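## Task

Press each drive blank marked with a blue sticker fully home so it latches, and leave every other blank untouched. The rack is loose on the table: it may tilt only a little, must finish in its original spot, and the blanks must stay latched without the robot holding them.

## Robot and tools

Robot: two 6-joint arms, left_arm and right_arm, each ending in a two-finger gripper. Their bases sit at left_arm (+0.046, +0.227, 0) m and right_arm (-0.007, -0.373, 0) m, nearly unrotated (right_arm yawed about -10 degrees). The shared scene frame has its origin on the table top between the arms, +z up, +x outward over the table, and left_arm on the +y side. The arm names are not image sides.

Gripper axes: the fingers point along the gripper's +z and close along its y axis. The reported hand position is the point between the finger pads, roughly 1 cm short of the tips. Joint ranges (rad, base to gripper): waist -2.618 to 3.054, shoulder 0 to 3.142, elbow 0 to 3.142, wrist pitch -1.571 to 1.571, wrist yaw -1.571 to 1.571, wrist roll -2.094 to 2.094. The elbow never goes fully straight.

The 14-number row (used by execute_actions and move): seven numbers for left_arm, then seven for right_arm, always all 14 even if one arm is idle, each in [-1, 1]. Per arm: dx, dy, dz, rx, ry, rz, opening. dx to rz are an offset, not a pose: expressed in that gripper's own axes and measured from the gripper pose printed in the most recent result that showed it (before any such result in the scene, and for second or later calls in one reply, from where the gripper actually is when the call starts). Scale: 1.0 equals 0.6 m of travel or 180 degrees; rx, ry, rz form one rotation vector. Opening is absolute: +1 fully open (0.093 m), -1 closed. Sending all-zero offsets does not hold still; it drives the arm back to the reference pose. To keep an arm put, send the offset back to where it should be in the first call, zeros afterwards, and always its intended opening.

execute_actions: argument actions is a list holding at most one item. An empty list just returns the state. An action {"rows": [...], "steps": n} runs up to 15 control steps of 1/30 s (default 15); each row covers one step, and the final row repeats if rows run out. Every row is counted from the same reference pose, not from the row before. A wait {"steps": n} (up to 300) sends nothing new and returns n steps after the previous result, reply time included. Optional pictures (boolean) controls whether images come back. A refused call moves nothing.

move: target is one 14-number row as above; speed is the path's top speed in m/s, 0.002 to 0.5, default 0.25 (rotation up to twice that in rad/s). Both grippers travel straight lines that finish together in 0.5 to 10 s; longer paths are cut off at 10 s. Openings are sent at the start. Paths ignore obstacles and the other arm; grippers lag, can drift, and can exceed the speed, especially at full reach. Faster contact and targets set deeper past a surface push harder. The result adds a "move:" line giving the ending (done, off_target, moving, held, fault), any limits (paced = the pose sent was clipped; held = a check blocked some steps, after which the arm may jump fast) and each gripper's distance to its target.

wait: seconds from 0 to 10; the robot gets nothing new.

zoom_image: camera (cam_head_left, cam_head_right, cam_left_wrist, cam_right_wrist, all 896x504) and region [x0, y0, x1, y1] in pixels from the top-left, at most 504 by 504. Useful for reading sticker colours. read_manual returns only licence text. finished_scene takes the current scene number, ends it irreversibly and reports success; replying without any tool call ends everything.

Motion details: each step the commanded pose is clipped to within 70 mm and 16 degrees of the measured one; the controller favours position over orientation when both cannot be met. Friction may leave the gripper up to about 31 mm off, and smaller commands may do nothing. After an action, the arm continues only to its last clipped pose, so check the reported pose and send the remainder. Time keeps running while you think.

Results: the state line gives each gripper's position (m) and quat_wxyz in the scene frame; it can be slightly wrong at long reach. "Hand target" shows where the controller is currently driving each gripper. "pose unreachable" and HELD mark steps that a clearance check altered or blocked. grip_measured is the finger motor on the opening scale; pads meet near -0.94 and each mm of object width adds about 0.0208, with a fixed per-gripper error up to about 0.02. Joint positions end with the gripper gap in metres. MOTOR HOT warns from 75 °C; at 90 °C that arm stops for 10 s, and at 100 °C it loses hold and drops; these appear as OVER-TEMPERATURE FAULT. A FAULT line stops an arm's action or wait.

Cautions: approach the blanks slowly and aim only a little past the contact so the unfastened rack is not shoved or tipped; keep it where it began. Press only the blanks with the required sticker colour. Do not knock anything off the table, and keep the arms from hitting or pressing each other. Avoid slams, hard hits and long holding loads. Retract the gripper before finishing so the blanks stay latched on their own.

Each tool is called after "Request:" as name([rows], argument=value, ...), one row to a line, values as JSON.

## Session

Request:
execute_actions(actions=[])

Request:
zoom_image(camera="cam_head_left", region=[200,20,650,260])

Scene clock: 0.00 s of 4500.00 s.
left_arm: end_effector_position=(+0.3351, +0.5310, +0.2298) grip_measured=+0.988 end_effector_quat_wxyz=(-0.082, +0.428, +0.752, +0.495) | right_arm: end_effector_position=(+0.5991, -0.2053, +0.2943) grip_measured=+0.992 end_effector_quat_wxyz=(+0.699, -0.400, +0.592, +0.040)
Joint positions: left_arm=[ 0.605  1.412  1.099 -0.294 -0.517  1.921  0.093] | right_arm=[ 0.311  2.102  1.697  0.382 -0.514 -0.548  0.093]
Joint velocities: left_arm=[-0.002  0.007 -0.002 -0.066  0.022  0.022 -0.   ] | right_arm=[-0.007  0.007 -0.007  0.037 -0.022  0.037  0.   ]
Motor temperatures (°C, as the motors report them): left_arm=[25 27 26 29 26 24] | right_arm=[25 25 26 26 25 25]
Hand target (left_arm): +0.335, +0.531, +0.230; -0.082, +0.428, +0.752, +0.495
Hand target (right_arm): +0.599, -0.205, +0.294; +0.699, -0.400, +0.592, +0.040

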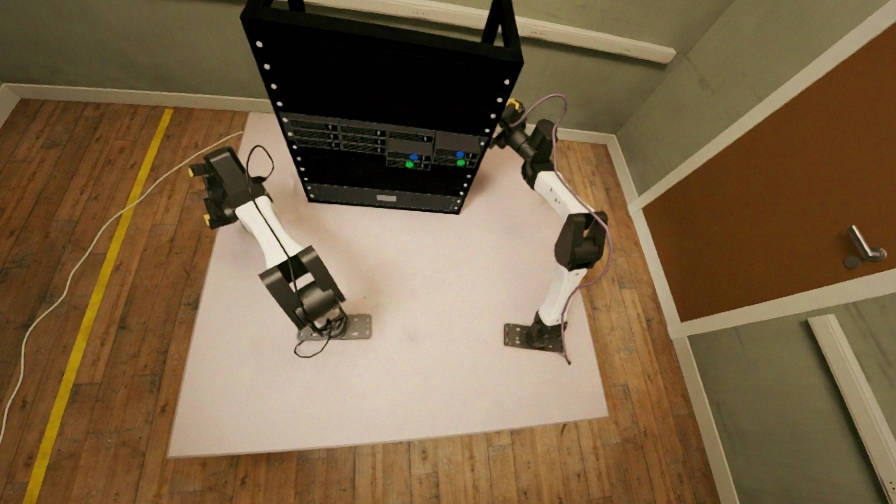

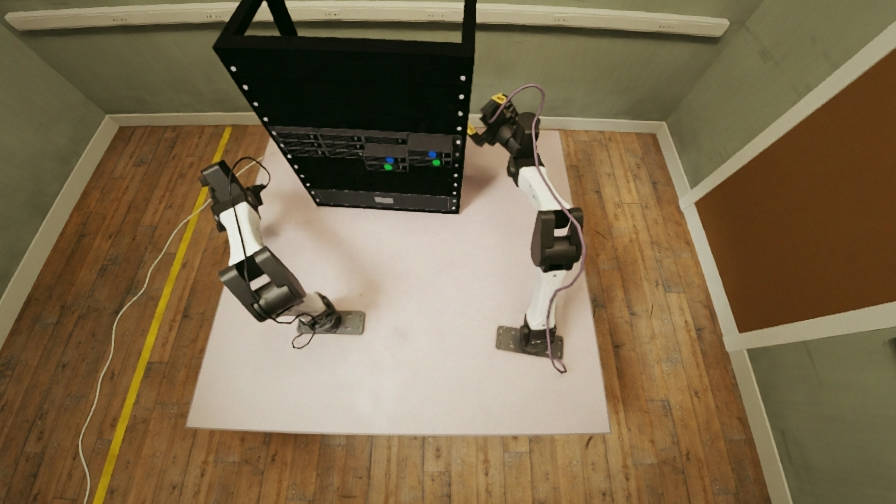

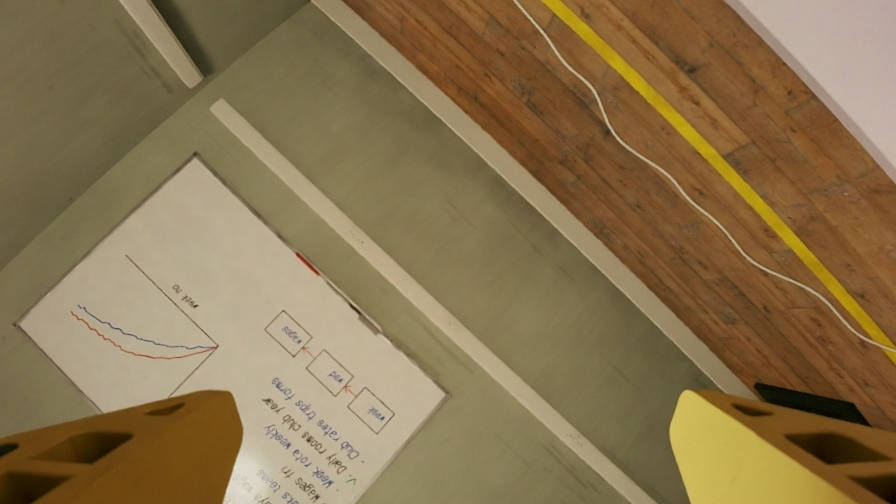

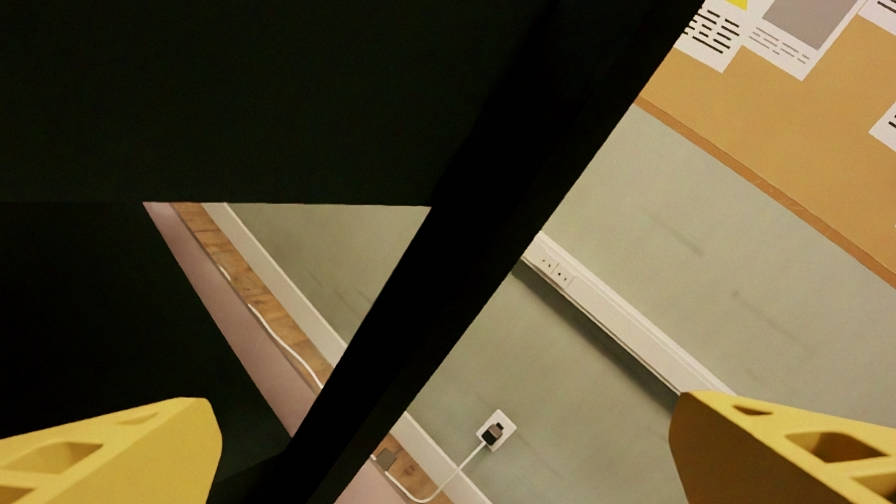

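Region (200, 20, 650, 260) of cam_head_left's 896x504 image, scaled by 1.120, with more detail than that image has; it fills the top 269 rows of this view, and the rest is white.

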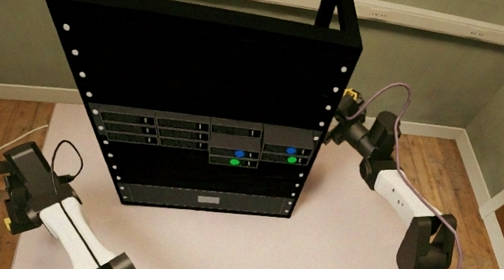

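Request:
move(target=[-0.327,0.01,-0.782,0.112,-0.382,-0.478,-1,0,0,0,0,0,0,1])

Scene clock: 6.73 s of 4500.00 s.
left_arm: end_effector_position=(+0.3216, +0.0368, +0.3591) grip_measured=-1.000 end_effector_quat_wxyz=(+0.584, +0.006, +0.812, +0.001) | right_arm: end_effector_position=(+0.5991, -0.2053, +0.2943) grip_measured=+0.992 end_effector_quat_wxyz=(+0.699, -0.400, +0.592, +0.040)
Joint positions: left_arm=[-1.029  1.203  1.34  -0.706 -0.939 -0.468  0.   ] | right_arm=[ 0.311  2.102  1.697  0.382 -0.514 -0.548  0.093]
Joint velocities: left_arm=[-0.012 -0.002 -0.007 -0.037  0.037 -0.037  0.   ] | right_arm=[-0.002  0.002  0.007 -0.007  0.007 -0.007 -0.   ]
Motor temperatures (°C, as the motors report them): left_arm=[25 27 27 30 26 24] | right_arm=[25 28 27 28 25 25]
Hand target (left_arm): +0.324, +0.031, +0.362; +0.588, -0.002, +0.809, -0.002
Hand target (right_arm): +0.599, -0.205, +0.294; +0.699, -0.400, +0.592, +0.040
Off the commanded pose (left_arm): 0.003 m, 1 deg.
Off the commanded pose (right_arm): 0.000 m, 0 deg.
move: done

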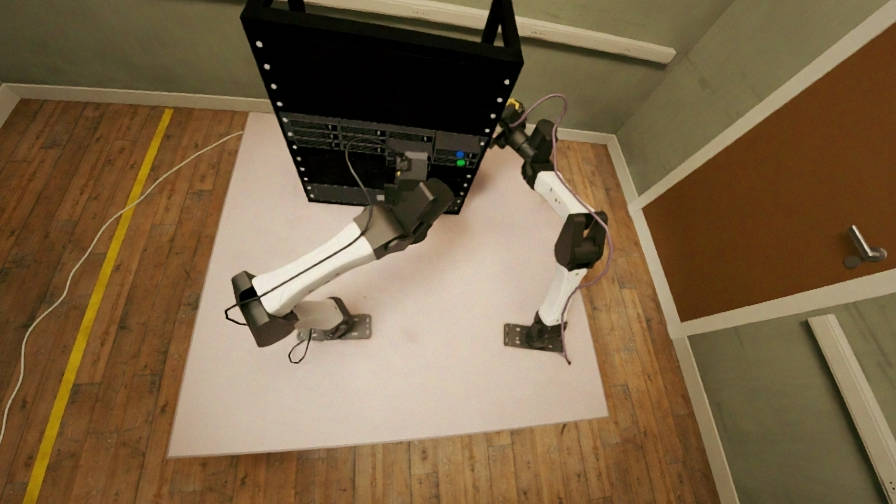

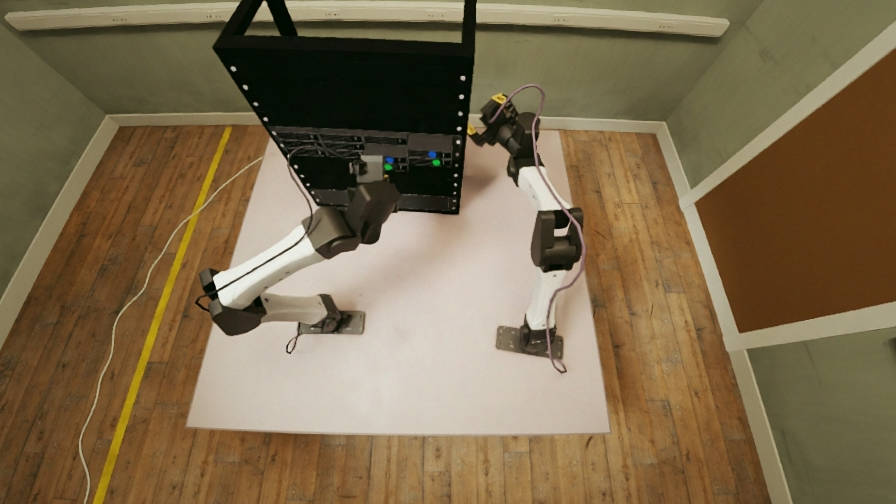

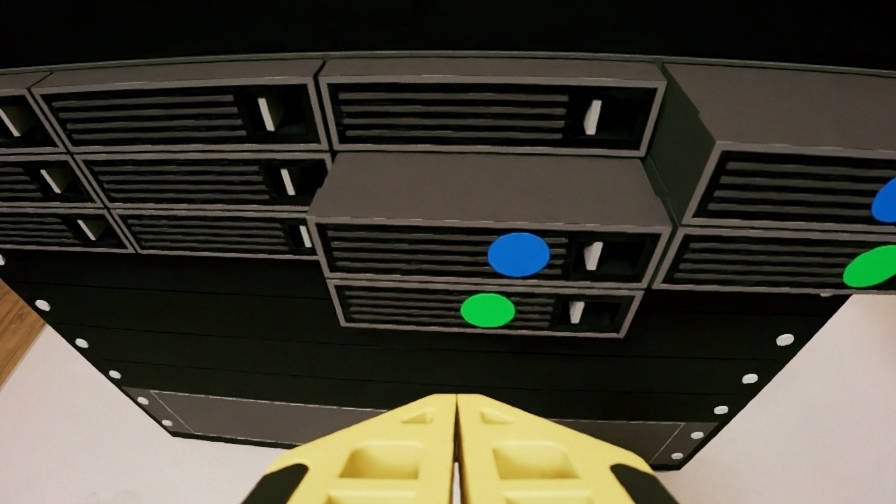

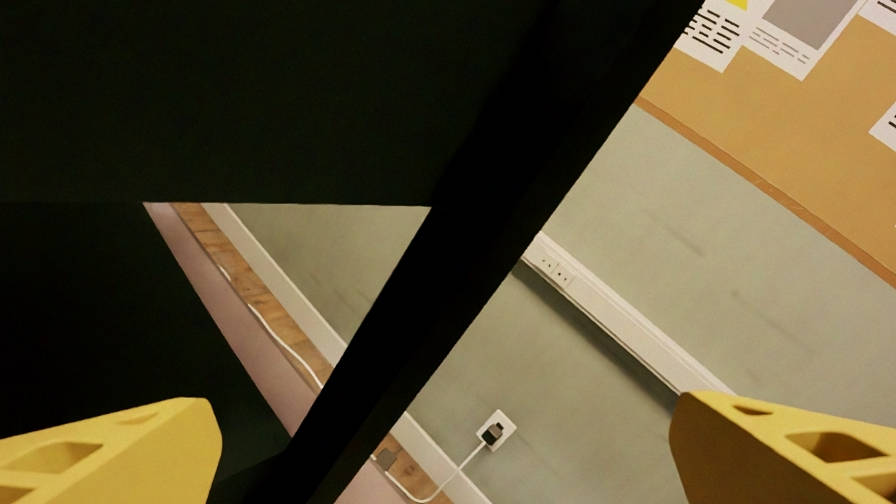

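Request:
move(target=[-0.023,0,0.083,0,0,0,-1,0,0,0,0,0,0,1], speed=0.04)

Scene clock: 9.73 s of 4500.00 s.
left_arm: end_effector_position=(+0.3681, +0.0427, +0.3583) grip_measured=-1.000 end_effector_quat_wxyz=(+0.587, +0.001, +0.810, +0.002) | right_arm: end_effector_position=(+0.5991, -0.2053, +0.2943) grip_measured=+0.992 end_effector_quat_wxyz=(+0.699, -0.400, +0.592, +0.040)
Joint positions: left_arm=[-0.858  1.262  1.34  -0.541 -0.799 -0.34   0.   ] | right_arm=[ 0.311  2.102  1.697  0.382 -0.514 -0.548  0.093]
Joint velocities: left_arm=[-0.012 -0.017 -0.007 -0.051  0.007  0.051  0.   ] | right_arm=[ 0.002  0.007 -0.017  0.007 -0.051 -0.022  0.   ]
Motor temperatures (°C, as the motors report them): left_arm=[25 27 28 31 26 24] | right_arm=[25 30 28 29 25 25]
Hand target (left_arm): +0.374, +0.038, +0.356; +0.585, +0.006, +0.811, +0.001
Hand target (right_arm): +0.599, -0.205, +0.294; +0.699, -0.400, +0.592, +0.040
Off the commanded pose (left_arm): 0.008 m, 1 deg.
Off the commanded pose (right_arm): 0.000 m, 0 deg.
move: done

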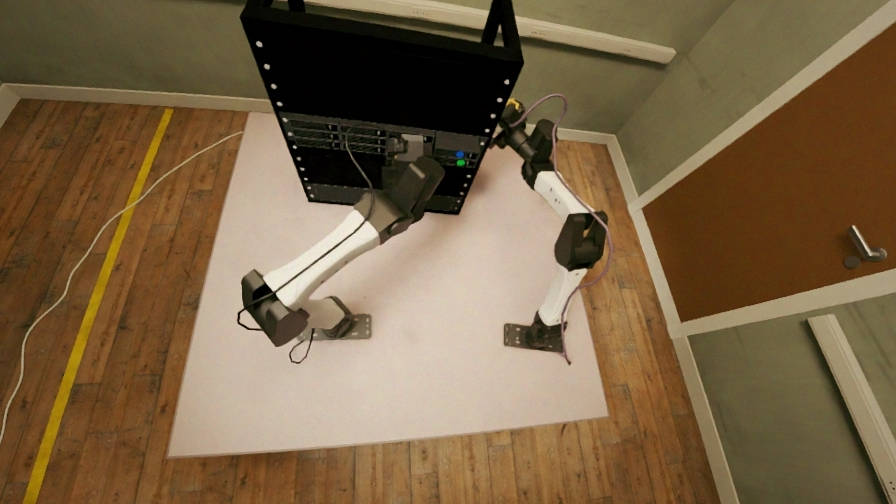

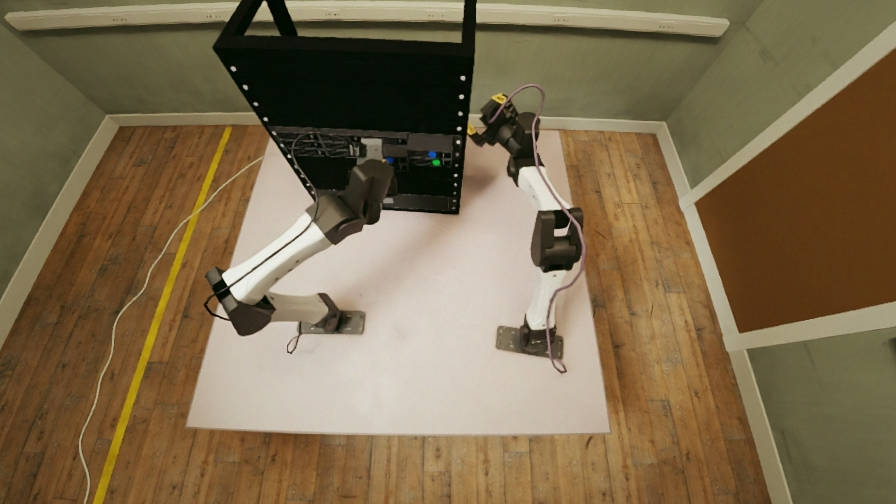

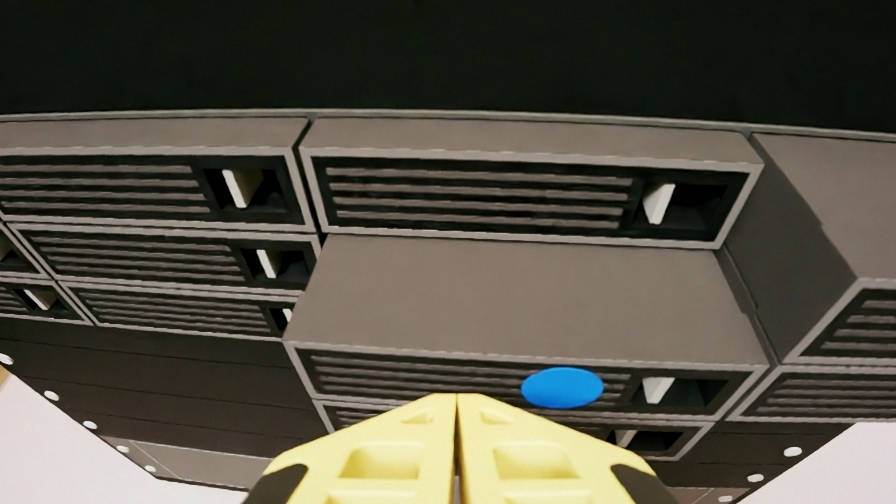

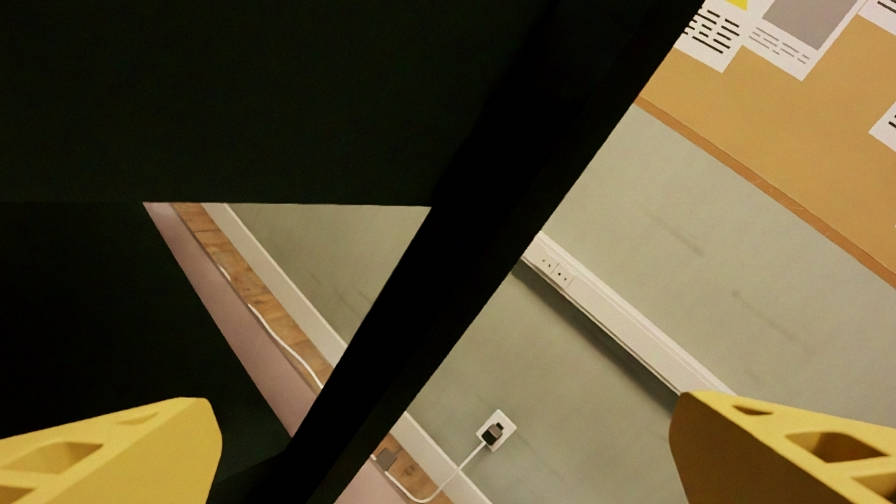

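Request:
move(target=[-0.01,-0.008,0.075,0,0.015,0,-1,0,0,0,0,0,0,1], speed=0.02)

Scene clock: 13.50 s of 4500.00 s.
left_arm: end_effector_position=(+0.4002, +0.0457, +0.3507) grip_measured=-1.000 end_effector_quat_wxyz=(+0.566, +0.001, +0.825, +0.006) | right_arm: end_effector_position=(+0.5991, -0.2053, +0.2943) grip_measured=+0.992 end_effector_quat_wxyz=(+0.699, -0.400, +0.592, +0.040)
Joint positions: left_arm=[-0.755  1.351  1.412 -0.551 -0.698 -0.318  0.   ] | right_arm=[ 0.311  2.102  1.697  0.382 -0.514 -0.548  0.093]
Joint velocities: left_arm=[-0.022 -0.012 -0.017  0.022  0.066  0.066  0.   ] | right_arm=[ 0.002  0.007 -0.017 -0.066  0.007  0.022  0.001]
Motor temperatures (°C, as the motors report them): left_arm=[25 27 28 32 26 24] | right_arm=[25 32 28 29 25 25]
Hand target (left_arm): +0.413, +0.039, +0.349; +0.568, +0.001, +0.823, +0.002
Hand target (right_arm): +0.599, -0.205, +0.294; +0.699, -0.400, +0.592, +0.040
Off the commanded pose (left_arm): 0.015 m, 1 deg.
Off the commanded pose (right_arm): 0.000 m, 0 deg.
move: off_target (left_arm)

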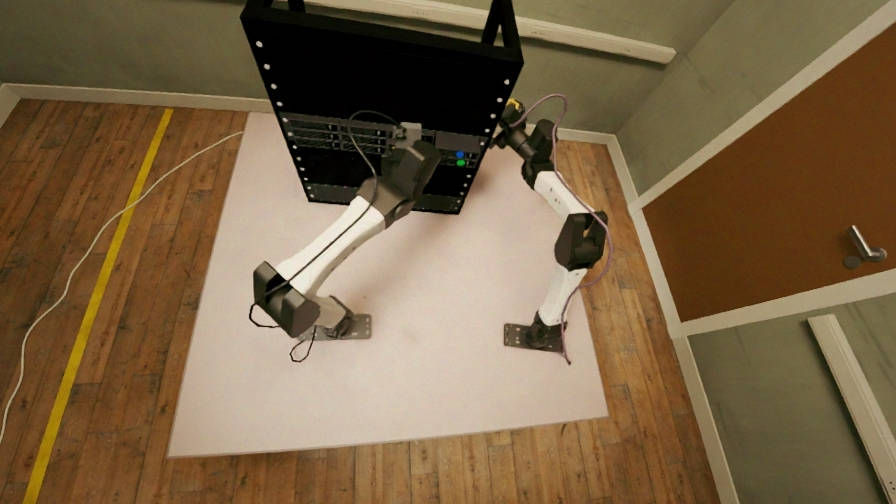

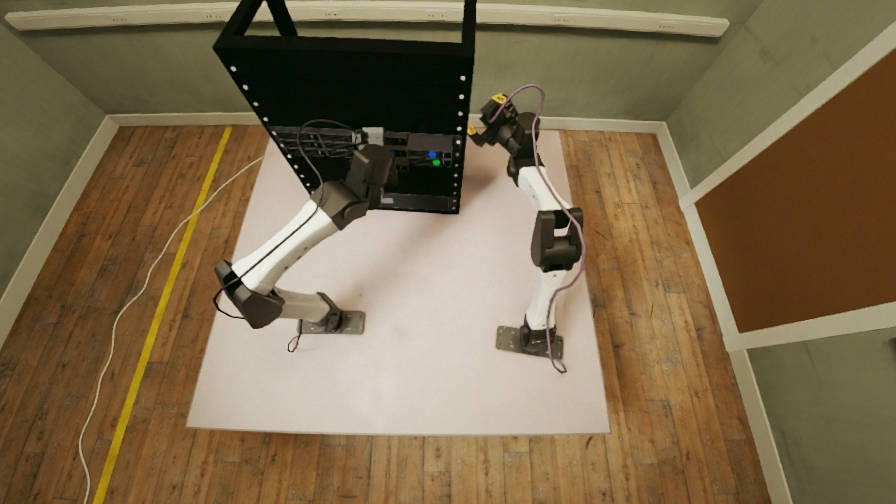

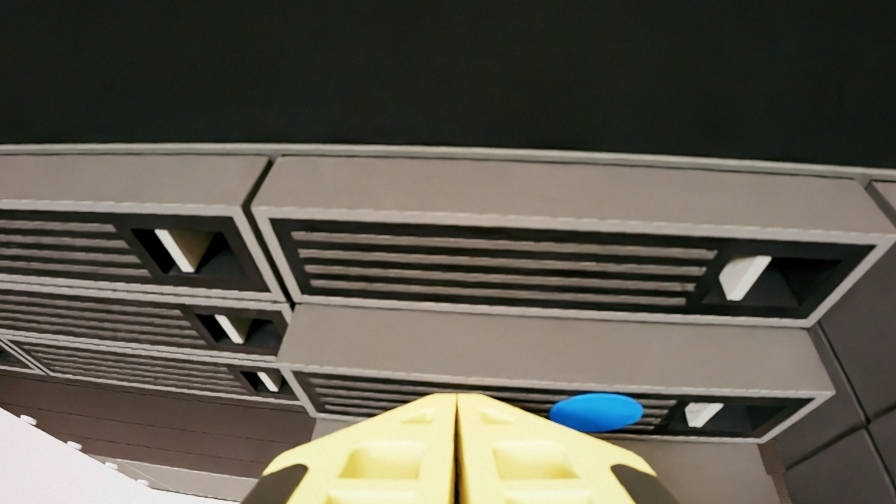

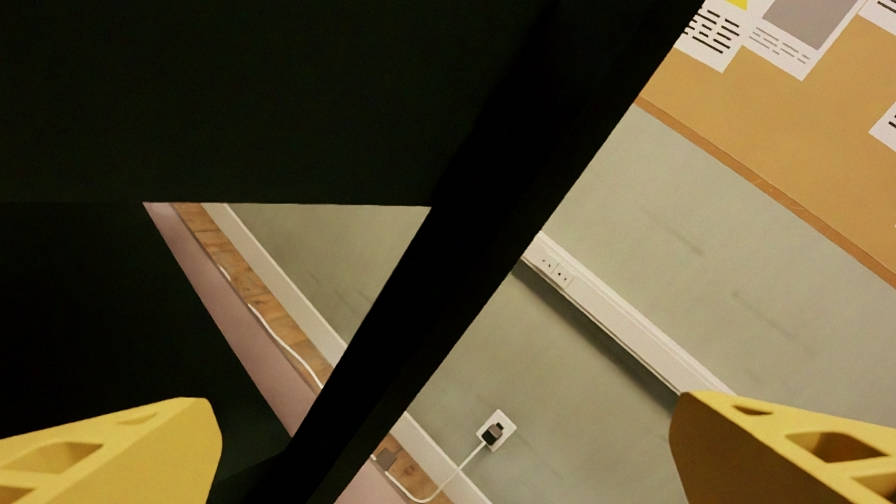

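Slightly low; add a small rise and tilt.

Request:
move(target=[-0.029,-0.008,0.064,0,0.02,0,-1,0,0,0,0,0,0,1], speed=0.02)

Request:
move(target=[0,0,-0.14,0,0,0,-1,0,0,0,0,0,0,1], speed=0.1)

Request:
move(target=[0,-0.18,0,0.05,-0.02,0.02,-1,0,0,0,0,0,0,1], speed=0.12)

Scene clock: 18.83 s of 4500.00 s.
left_arm: end_effector_position=(+0.4153, +0.0455, +0.3515) grip_measured=-1.000 end_effector_quat_wxyz=(+0.524, +0.018, +0.851, +0.004) | right_arm: end_effector_position=(+0.5991, -0.2053, +0.2943) grip_measured=+0.992 end_effector_quat_wxyz=(+0.699, -0.400, +0.592, +0.040)
Joint positions: left_arm=[-0.694  1.441  1.575 -0.707 -0.591 -0.316  0.   ] | right_arm=[ 0.311  2.102  1.697  0.382 -0.514 -0.548  0.093]
Joint velocities: left_arm=[-0.017  0.002 -0.017  0.022 -0.037  0.007  0.   ] | right_arm=[ 0.012 -0.017  0.002 -0.007 -0.007 -0.007 -0.001]
Motor temperatures (°C, as the motors report them): left_arm=[25 27 29 34 26 24] | right_arm=[25 34 29 30 25 25]
Hand target (left_arm): +0.440, +0.044, +0.351; +0.539, +0.000, +0.842, +0.007
Hand target (right_arm): +0.599, -0.205, +0.294; +0.699, -0.400, +0.592, +0.040
Off the commanded pose (left_arm): 0.027 m, 3 deg.
Off the commanded pose (right_arm): 0.000 m, 0 deg.
move: off_target (left_arm)

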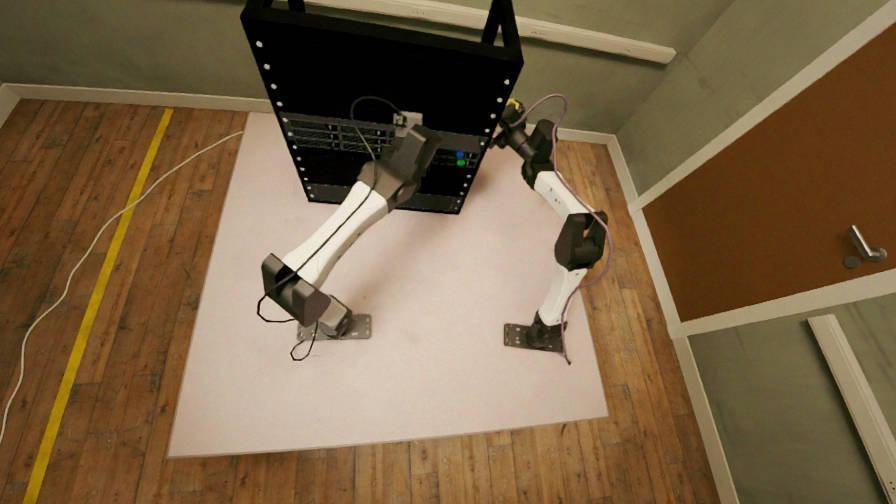

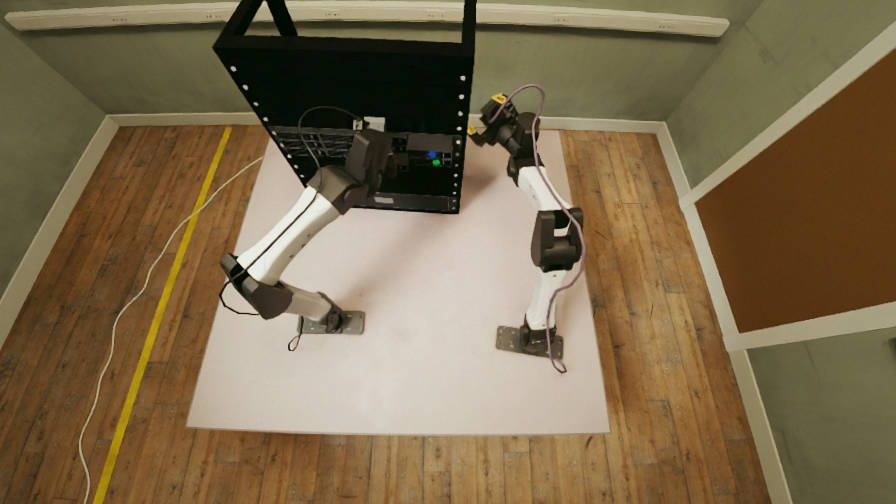

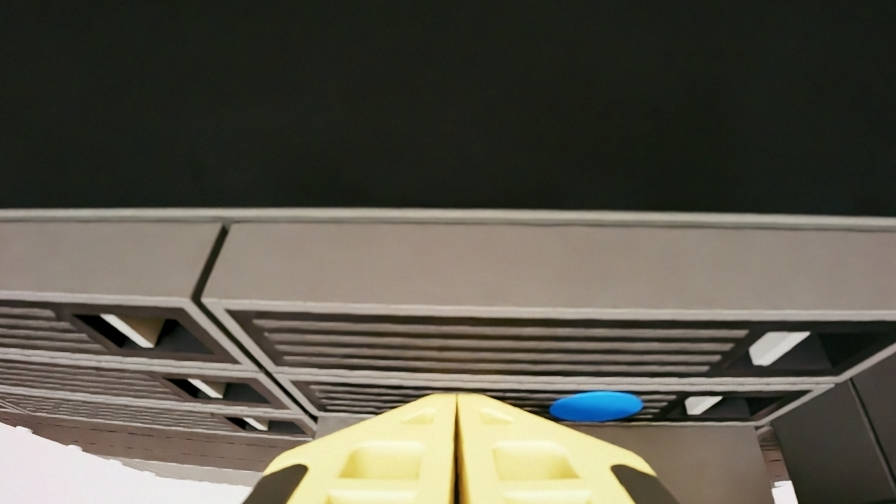

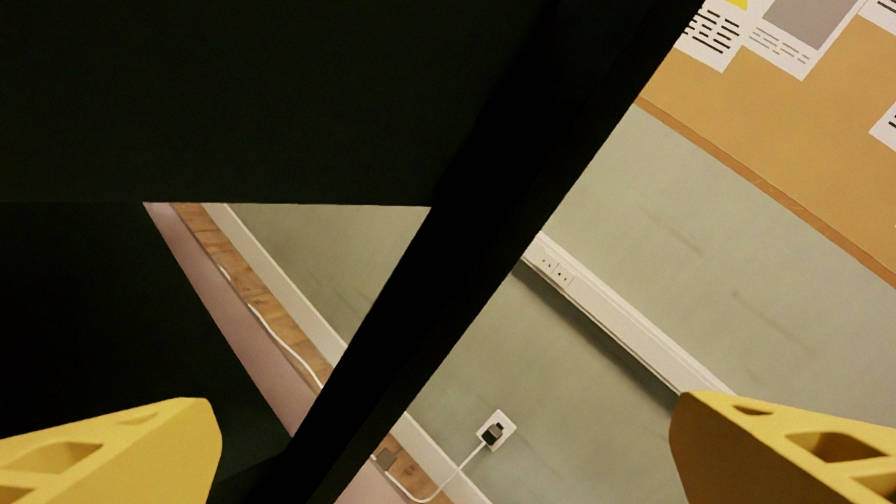

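Scene clock: 20.30 s of 4500.00 s.
left_arm: end_effector_position=(+0.3451, +0.0396, +0.3807) grip_measured=-1.000 end_effector_quat_wxyz=(+0.518, +0.024, +0.855, +0.007) | right_arm: end_effector_position=(+0.5991, -0.2053, +0.2943) grip_measured=+0.992 end_effector_quat_wxyz=(+0.699, -0.400, +0.592, +0.040)
Joint positions: left_arm=[-0.898  1.367  1.685 -1.003 -0.749 -0.466  0.   ] | right_arm=[ 0.311  2.102  1.697  0.382 -0.514 -0.548  0.093]
Joint velocities: left_arm=[-0.002 -0.007 -0.012  0.022  0.037  0.022  0.   ] | right_arm=[-0.012 -0.007 -0.002 -0.007 -0.037 -0.022 -0.   ]
Motor temperatures (°C, as the motors report them): left_arm=[25 28 29 34 26 24] | right_arm=[25 34 29 30 25 25]
Hand target (left_arm): +0.340, +0.045, +0.389; +0.523, +0.018, +0.852, +0.003
Hand target (right_arm): +0.599, -0.205, +0.294; +0.699, -0.400, +0.592, +0.040
Off the commanded pose (left_arm): 0.012 m, 1 deg.
Off the commanded pose (right_arm): 0.000 m, 0 deg.
move: off_target (left_arm)

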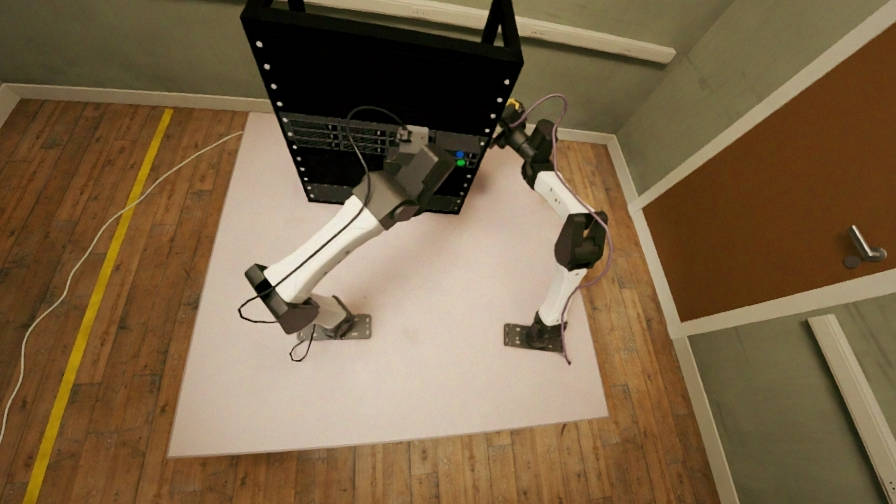

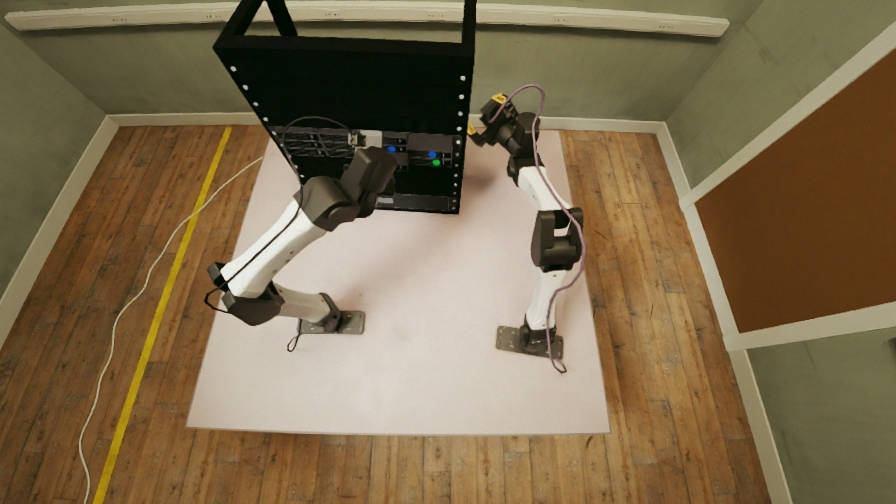

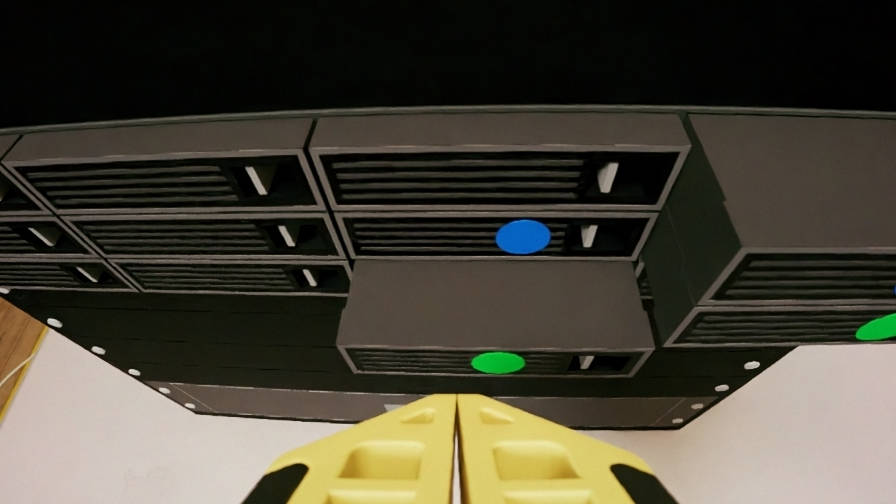

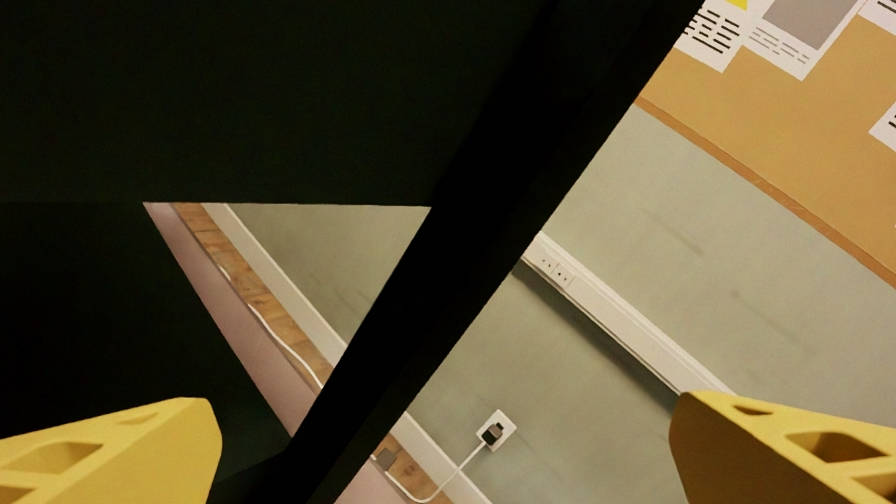

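Scene clock: 21.73 s of 4500.00 s.
left_arm: end_effector_position=(+0.3393, -0.0625, +0.3733) grip_measured=-1.000 end_effector_quat_wxyz=(+0.535, +0.090, +0.839, -0.046) | right_arm: end_effector_position=(+0.5991, -0.2053, +0.2943) grip_measured=+0.992 end_effector_quat_wxyz=(+0.699, -0.400, +0.592, +0.040)
Joint positions: left_arm=[-1.074  1.535  1.749 -0.844 -0.769 -0.447  0.   ] | right_arm=[ 0.311  2.102  1.697  0.382 -0.514 -0.548  0.093]
Joint velocities: left_arm=[ 0.007  0.007  0.002  0.037 -0.051 -0.066  0.   ] | right_arm=[ 0.002 -0.007 -0.007  0.007 -0.037  0.066 -0.001]
Motor temperatures (°C, as the motors report them): left_arm=[25 28 30 34 26 24] | right_arm=[25 35 29 31 25 25]
Hand target (left_arm): +0.342, -0.069, +0.376; +0.541, +0.092, +0.835, -0.045
Hand target (right_arm): +0.599, -0.205, +0.294; +0.699, -0.400, +0.592, +0.040
Off the commanded pose (left_arm): 0.007 m, 1 deg.
Off the commanded pose (right_arm): 0.000 m, 0 deg.
move: done

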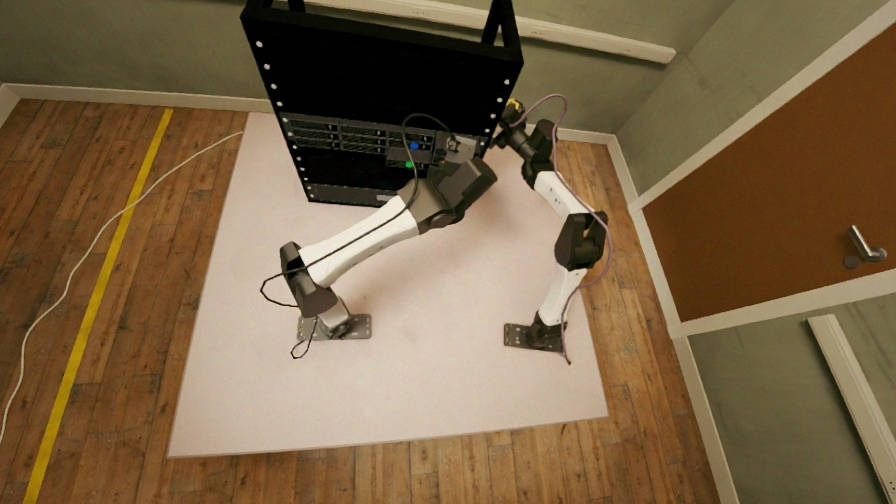

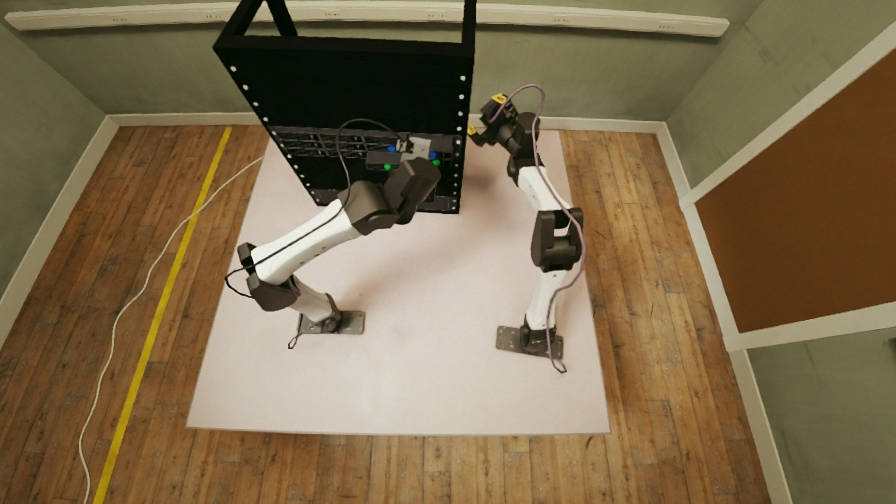

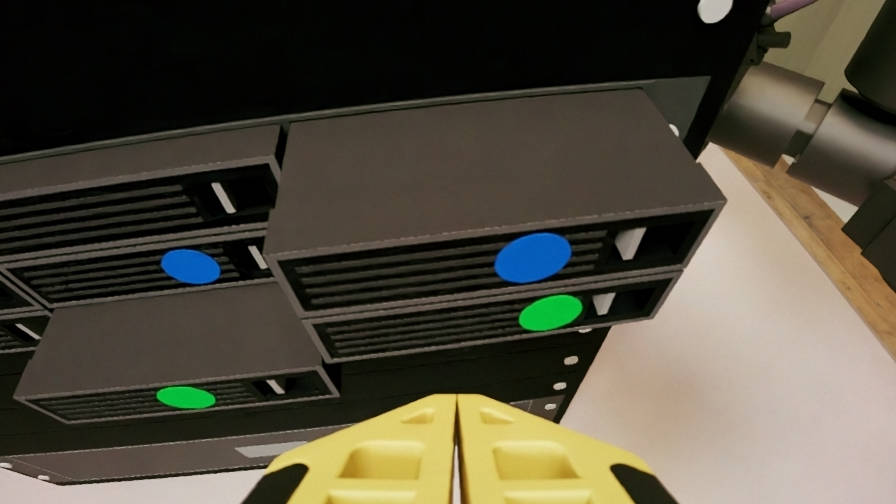

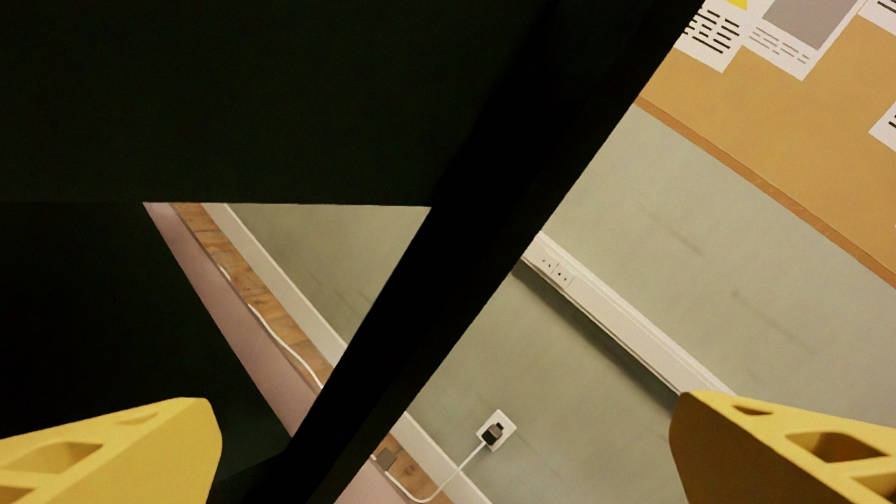

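Request:
move(target=[-0.031,-0.01,0.037,0,0,0,-1,0,0,0,0,0,0,1], speed=0.03)

Scene clock: 24.37 s of 4500.00 s.
left_arm: end_effector_position=(+0.3605, -0.0672, +0.3822) grip_measured=-1.000 end_effector_quat_wxyz=(+0.538, +0.085, +0.838, -0.045) | right_arm: end_effector_position=(+0.5991, -0.2053, +0.2943) grip_measured=+0.992 end_effector_quat_wxyz=(+0.699, -0.400, +0.592, +0.040)
Joint positions: left_arm=[-1.025  1.6    1.842 -0.842 -0.739 -0.413  0.   ] | right_arm=[ 0.311  2.102  1.697  0.382 -0.514 -0.548  0.093]
Joint velocities: left_arm=[ 0.002 -0.002 -0.002  0.007 -0.022 -0.037  0.   ] | right_arm=[ 0.002 -0.012  0.012 -0.022  0.037 -0.051  0.   ]
Motor temperatures (°C, as the motors report them): left_arm=[25 28 30 34 26 24] | right_arm=[25 36 29 31 25 25]
Hand target (left_arm): +0.366, -0.073, +0.380; +0.536, +0.091, +0.838, -0.046
Hand target (right_arm): +0.599, -0.205, +0.294; +0.699, -0.400, +0.592, +0.040
Off the commanded pose (left_arm): 0.009 m, 1 deg.
Off the commanded pose (right_arm): 0.000 m, 0 deg.
move: done

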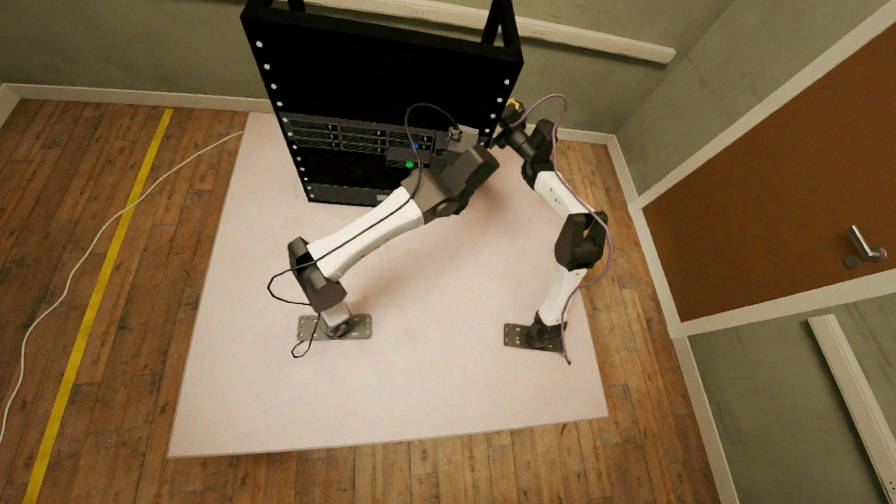

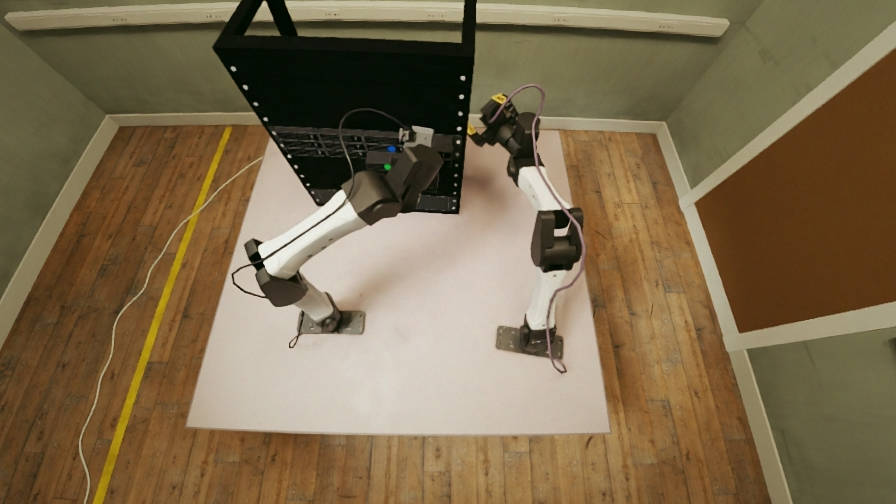

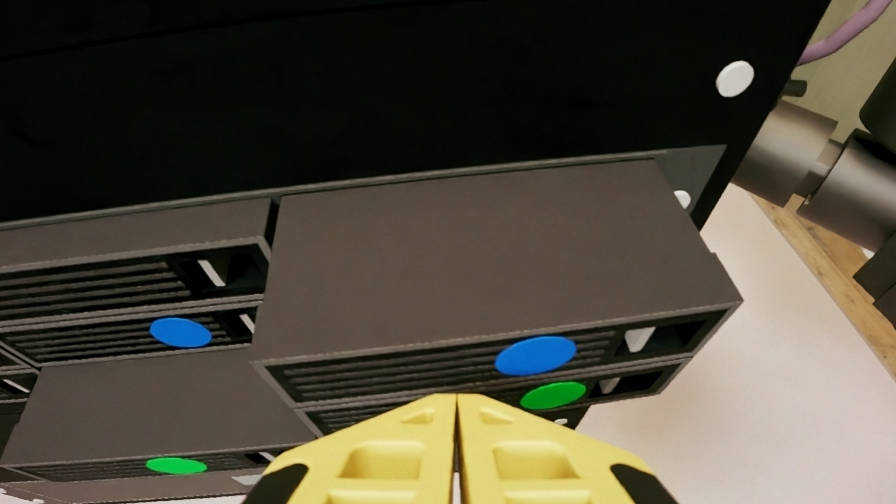

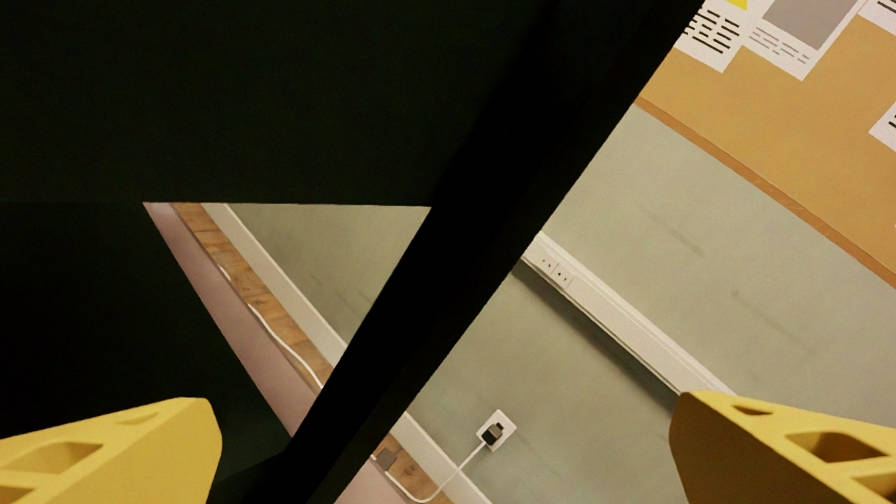

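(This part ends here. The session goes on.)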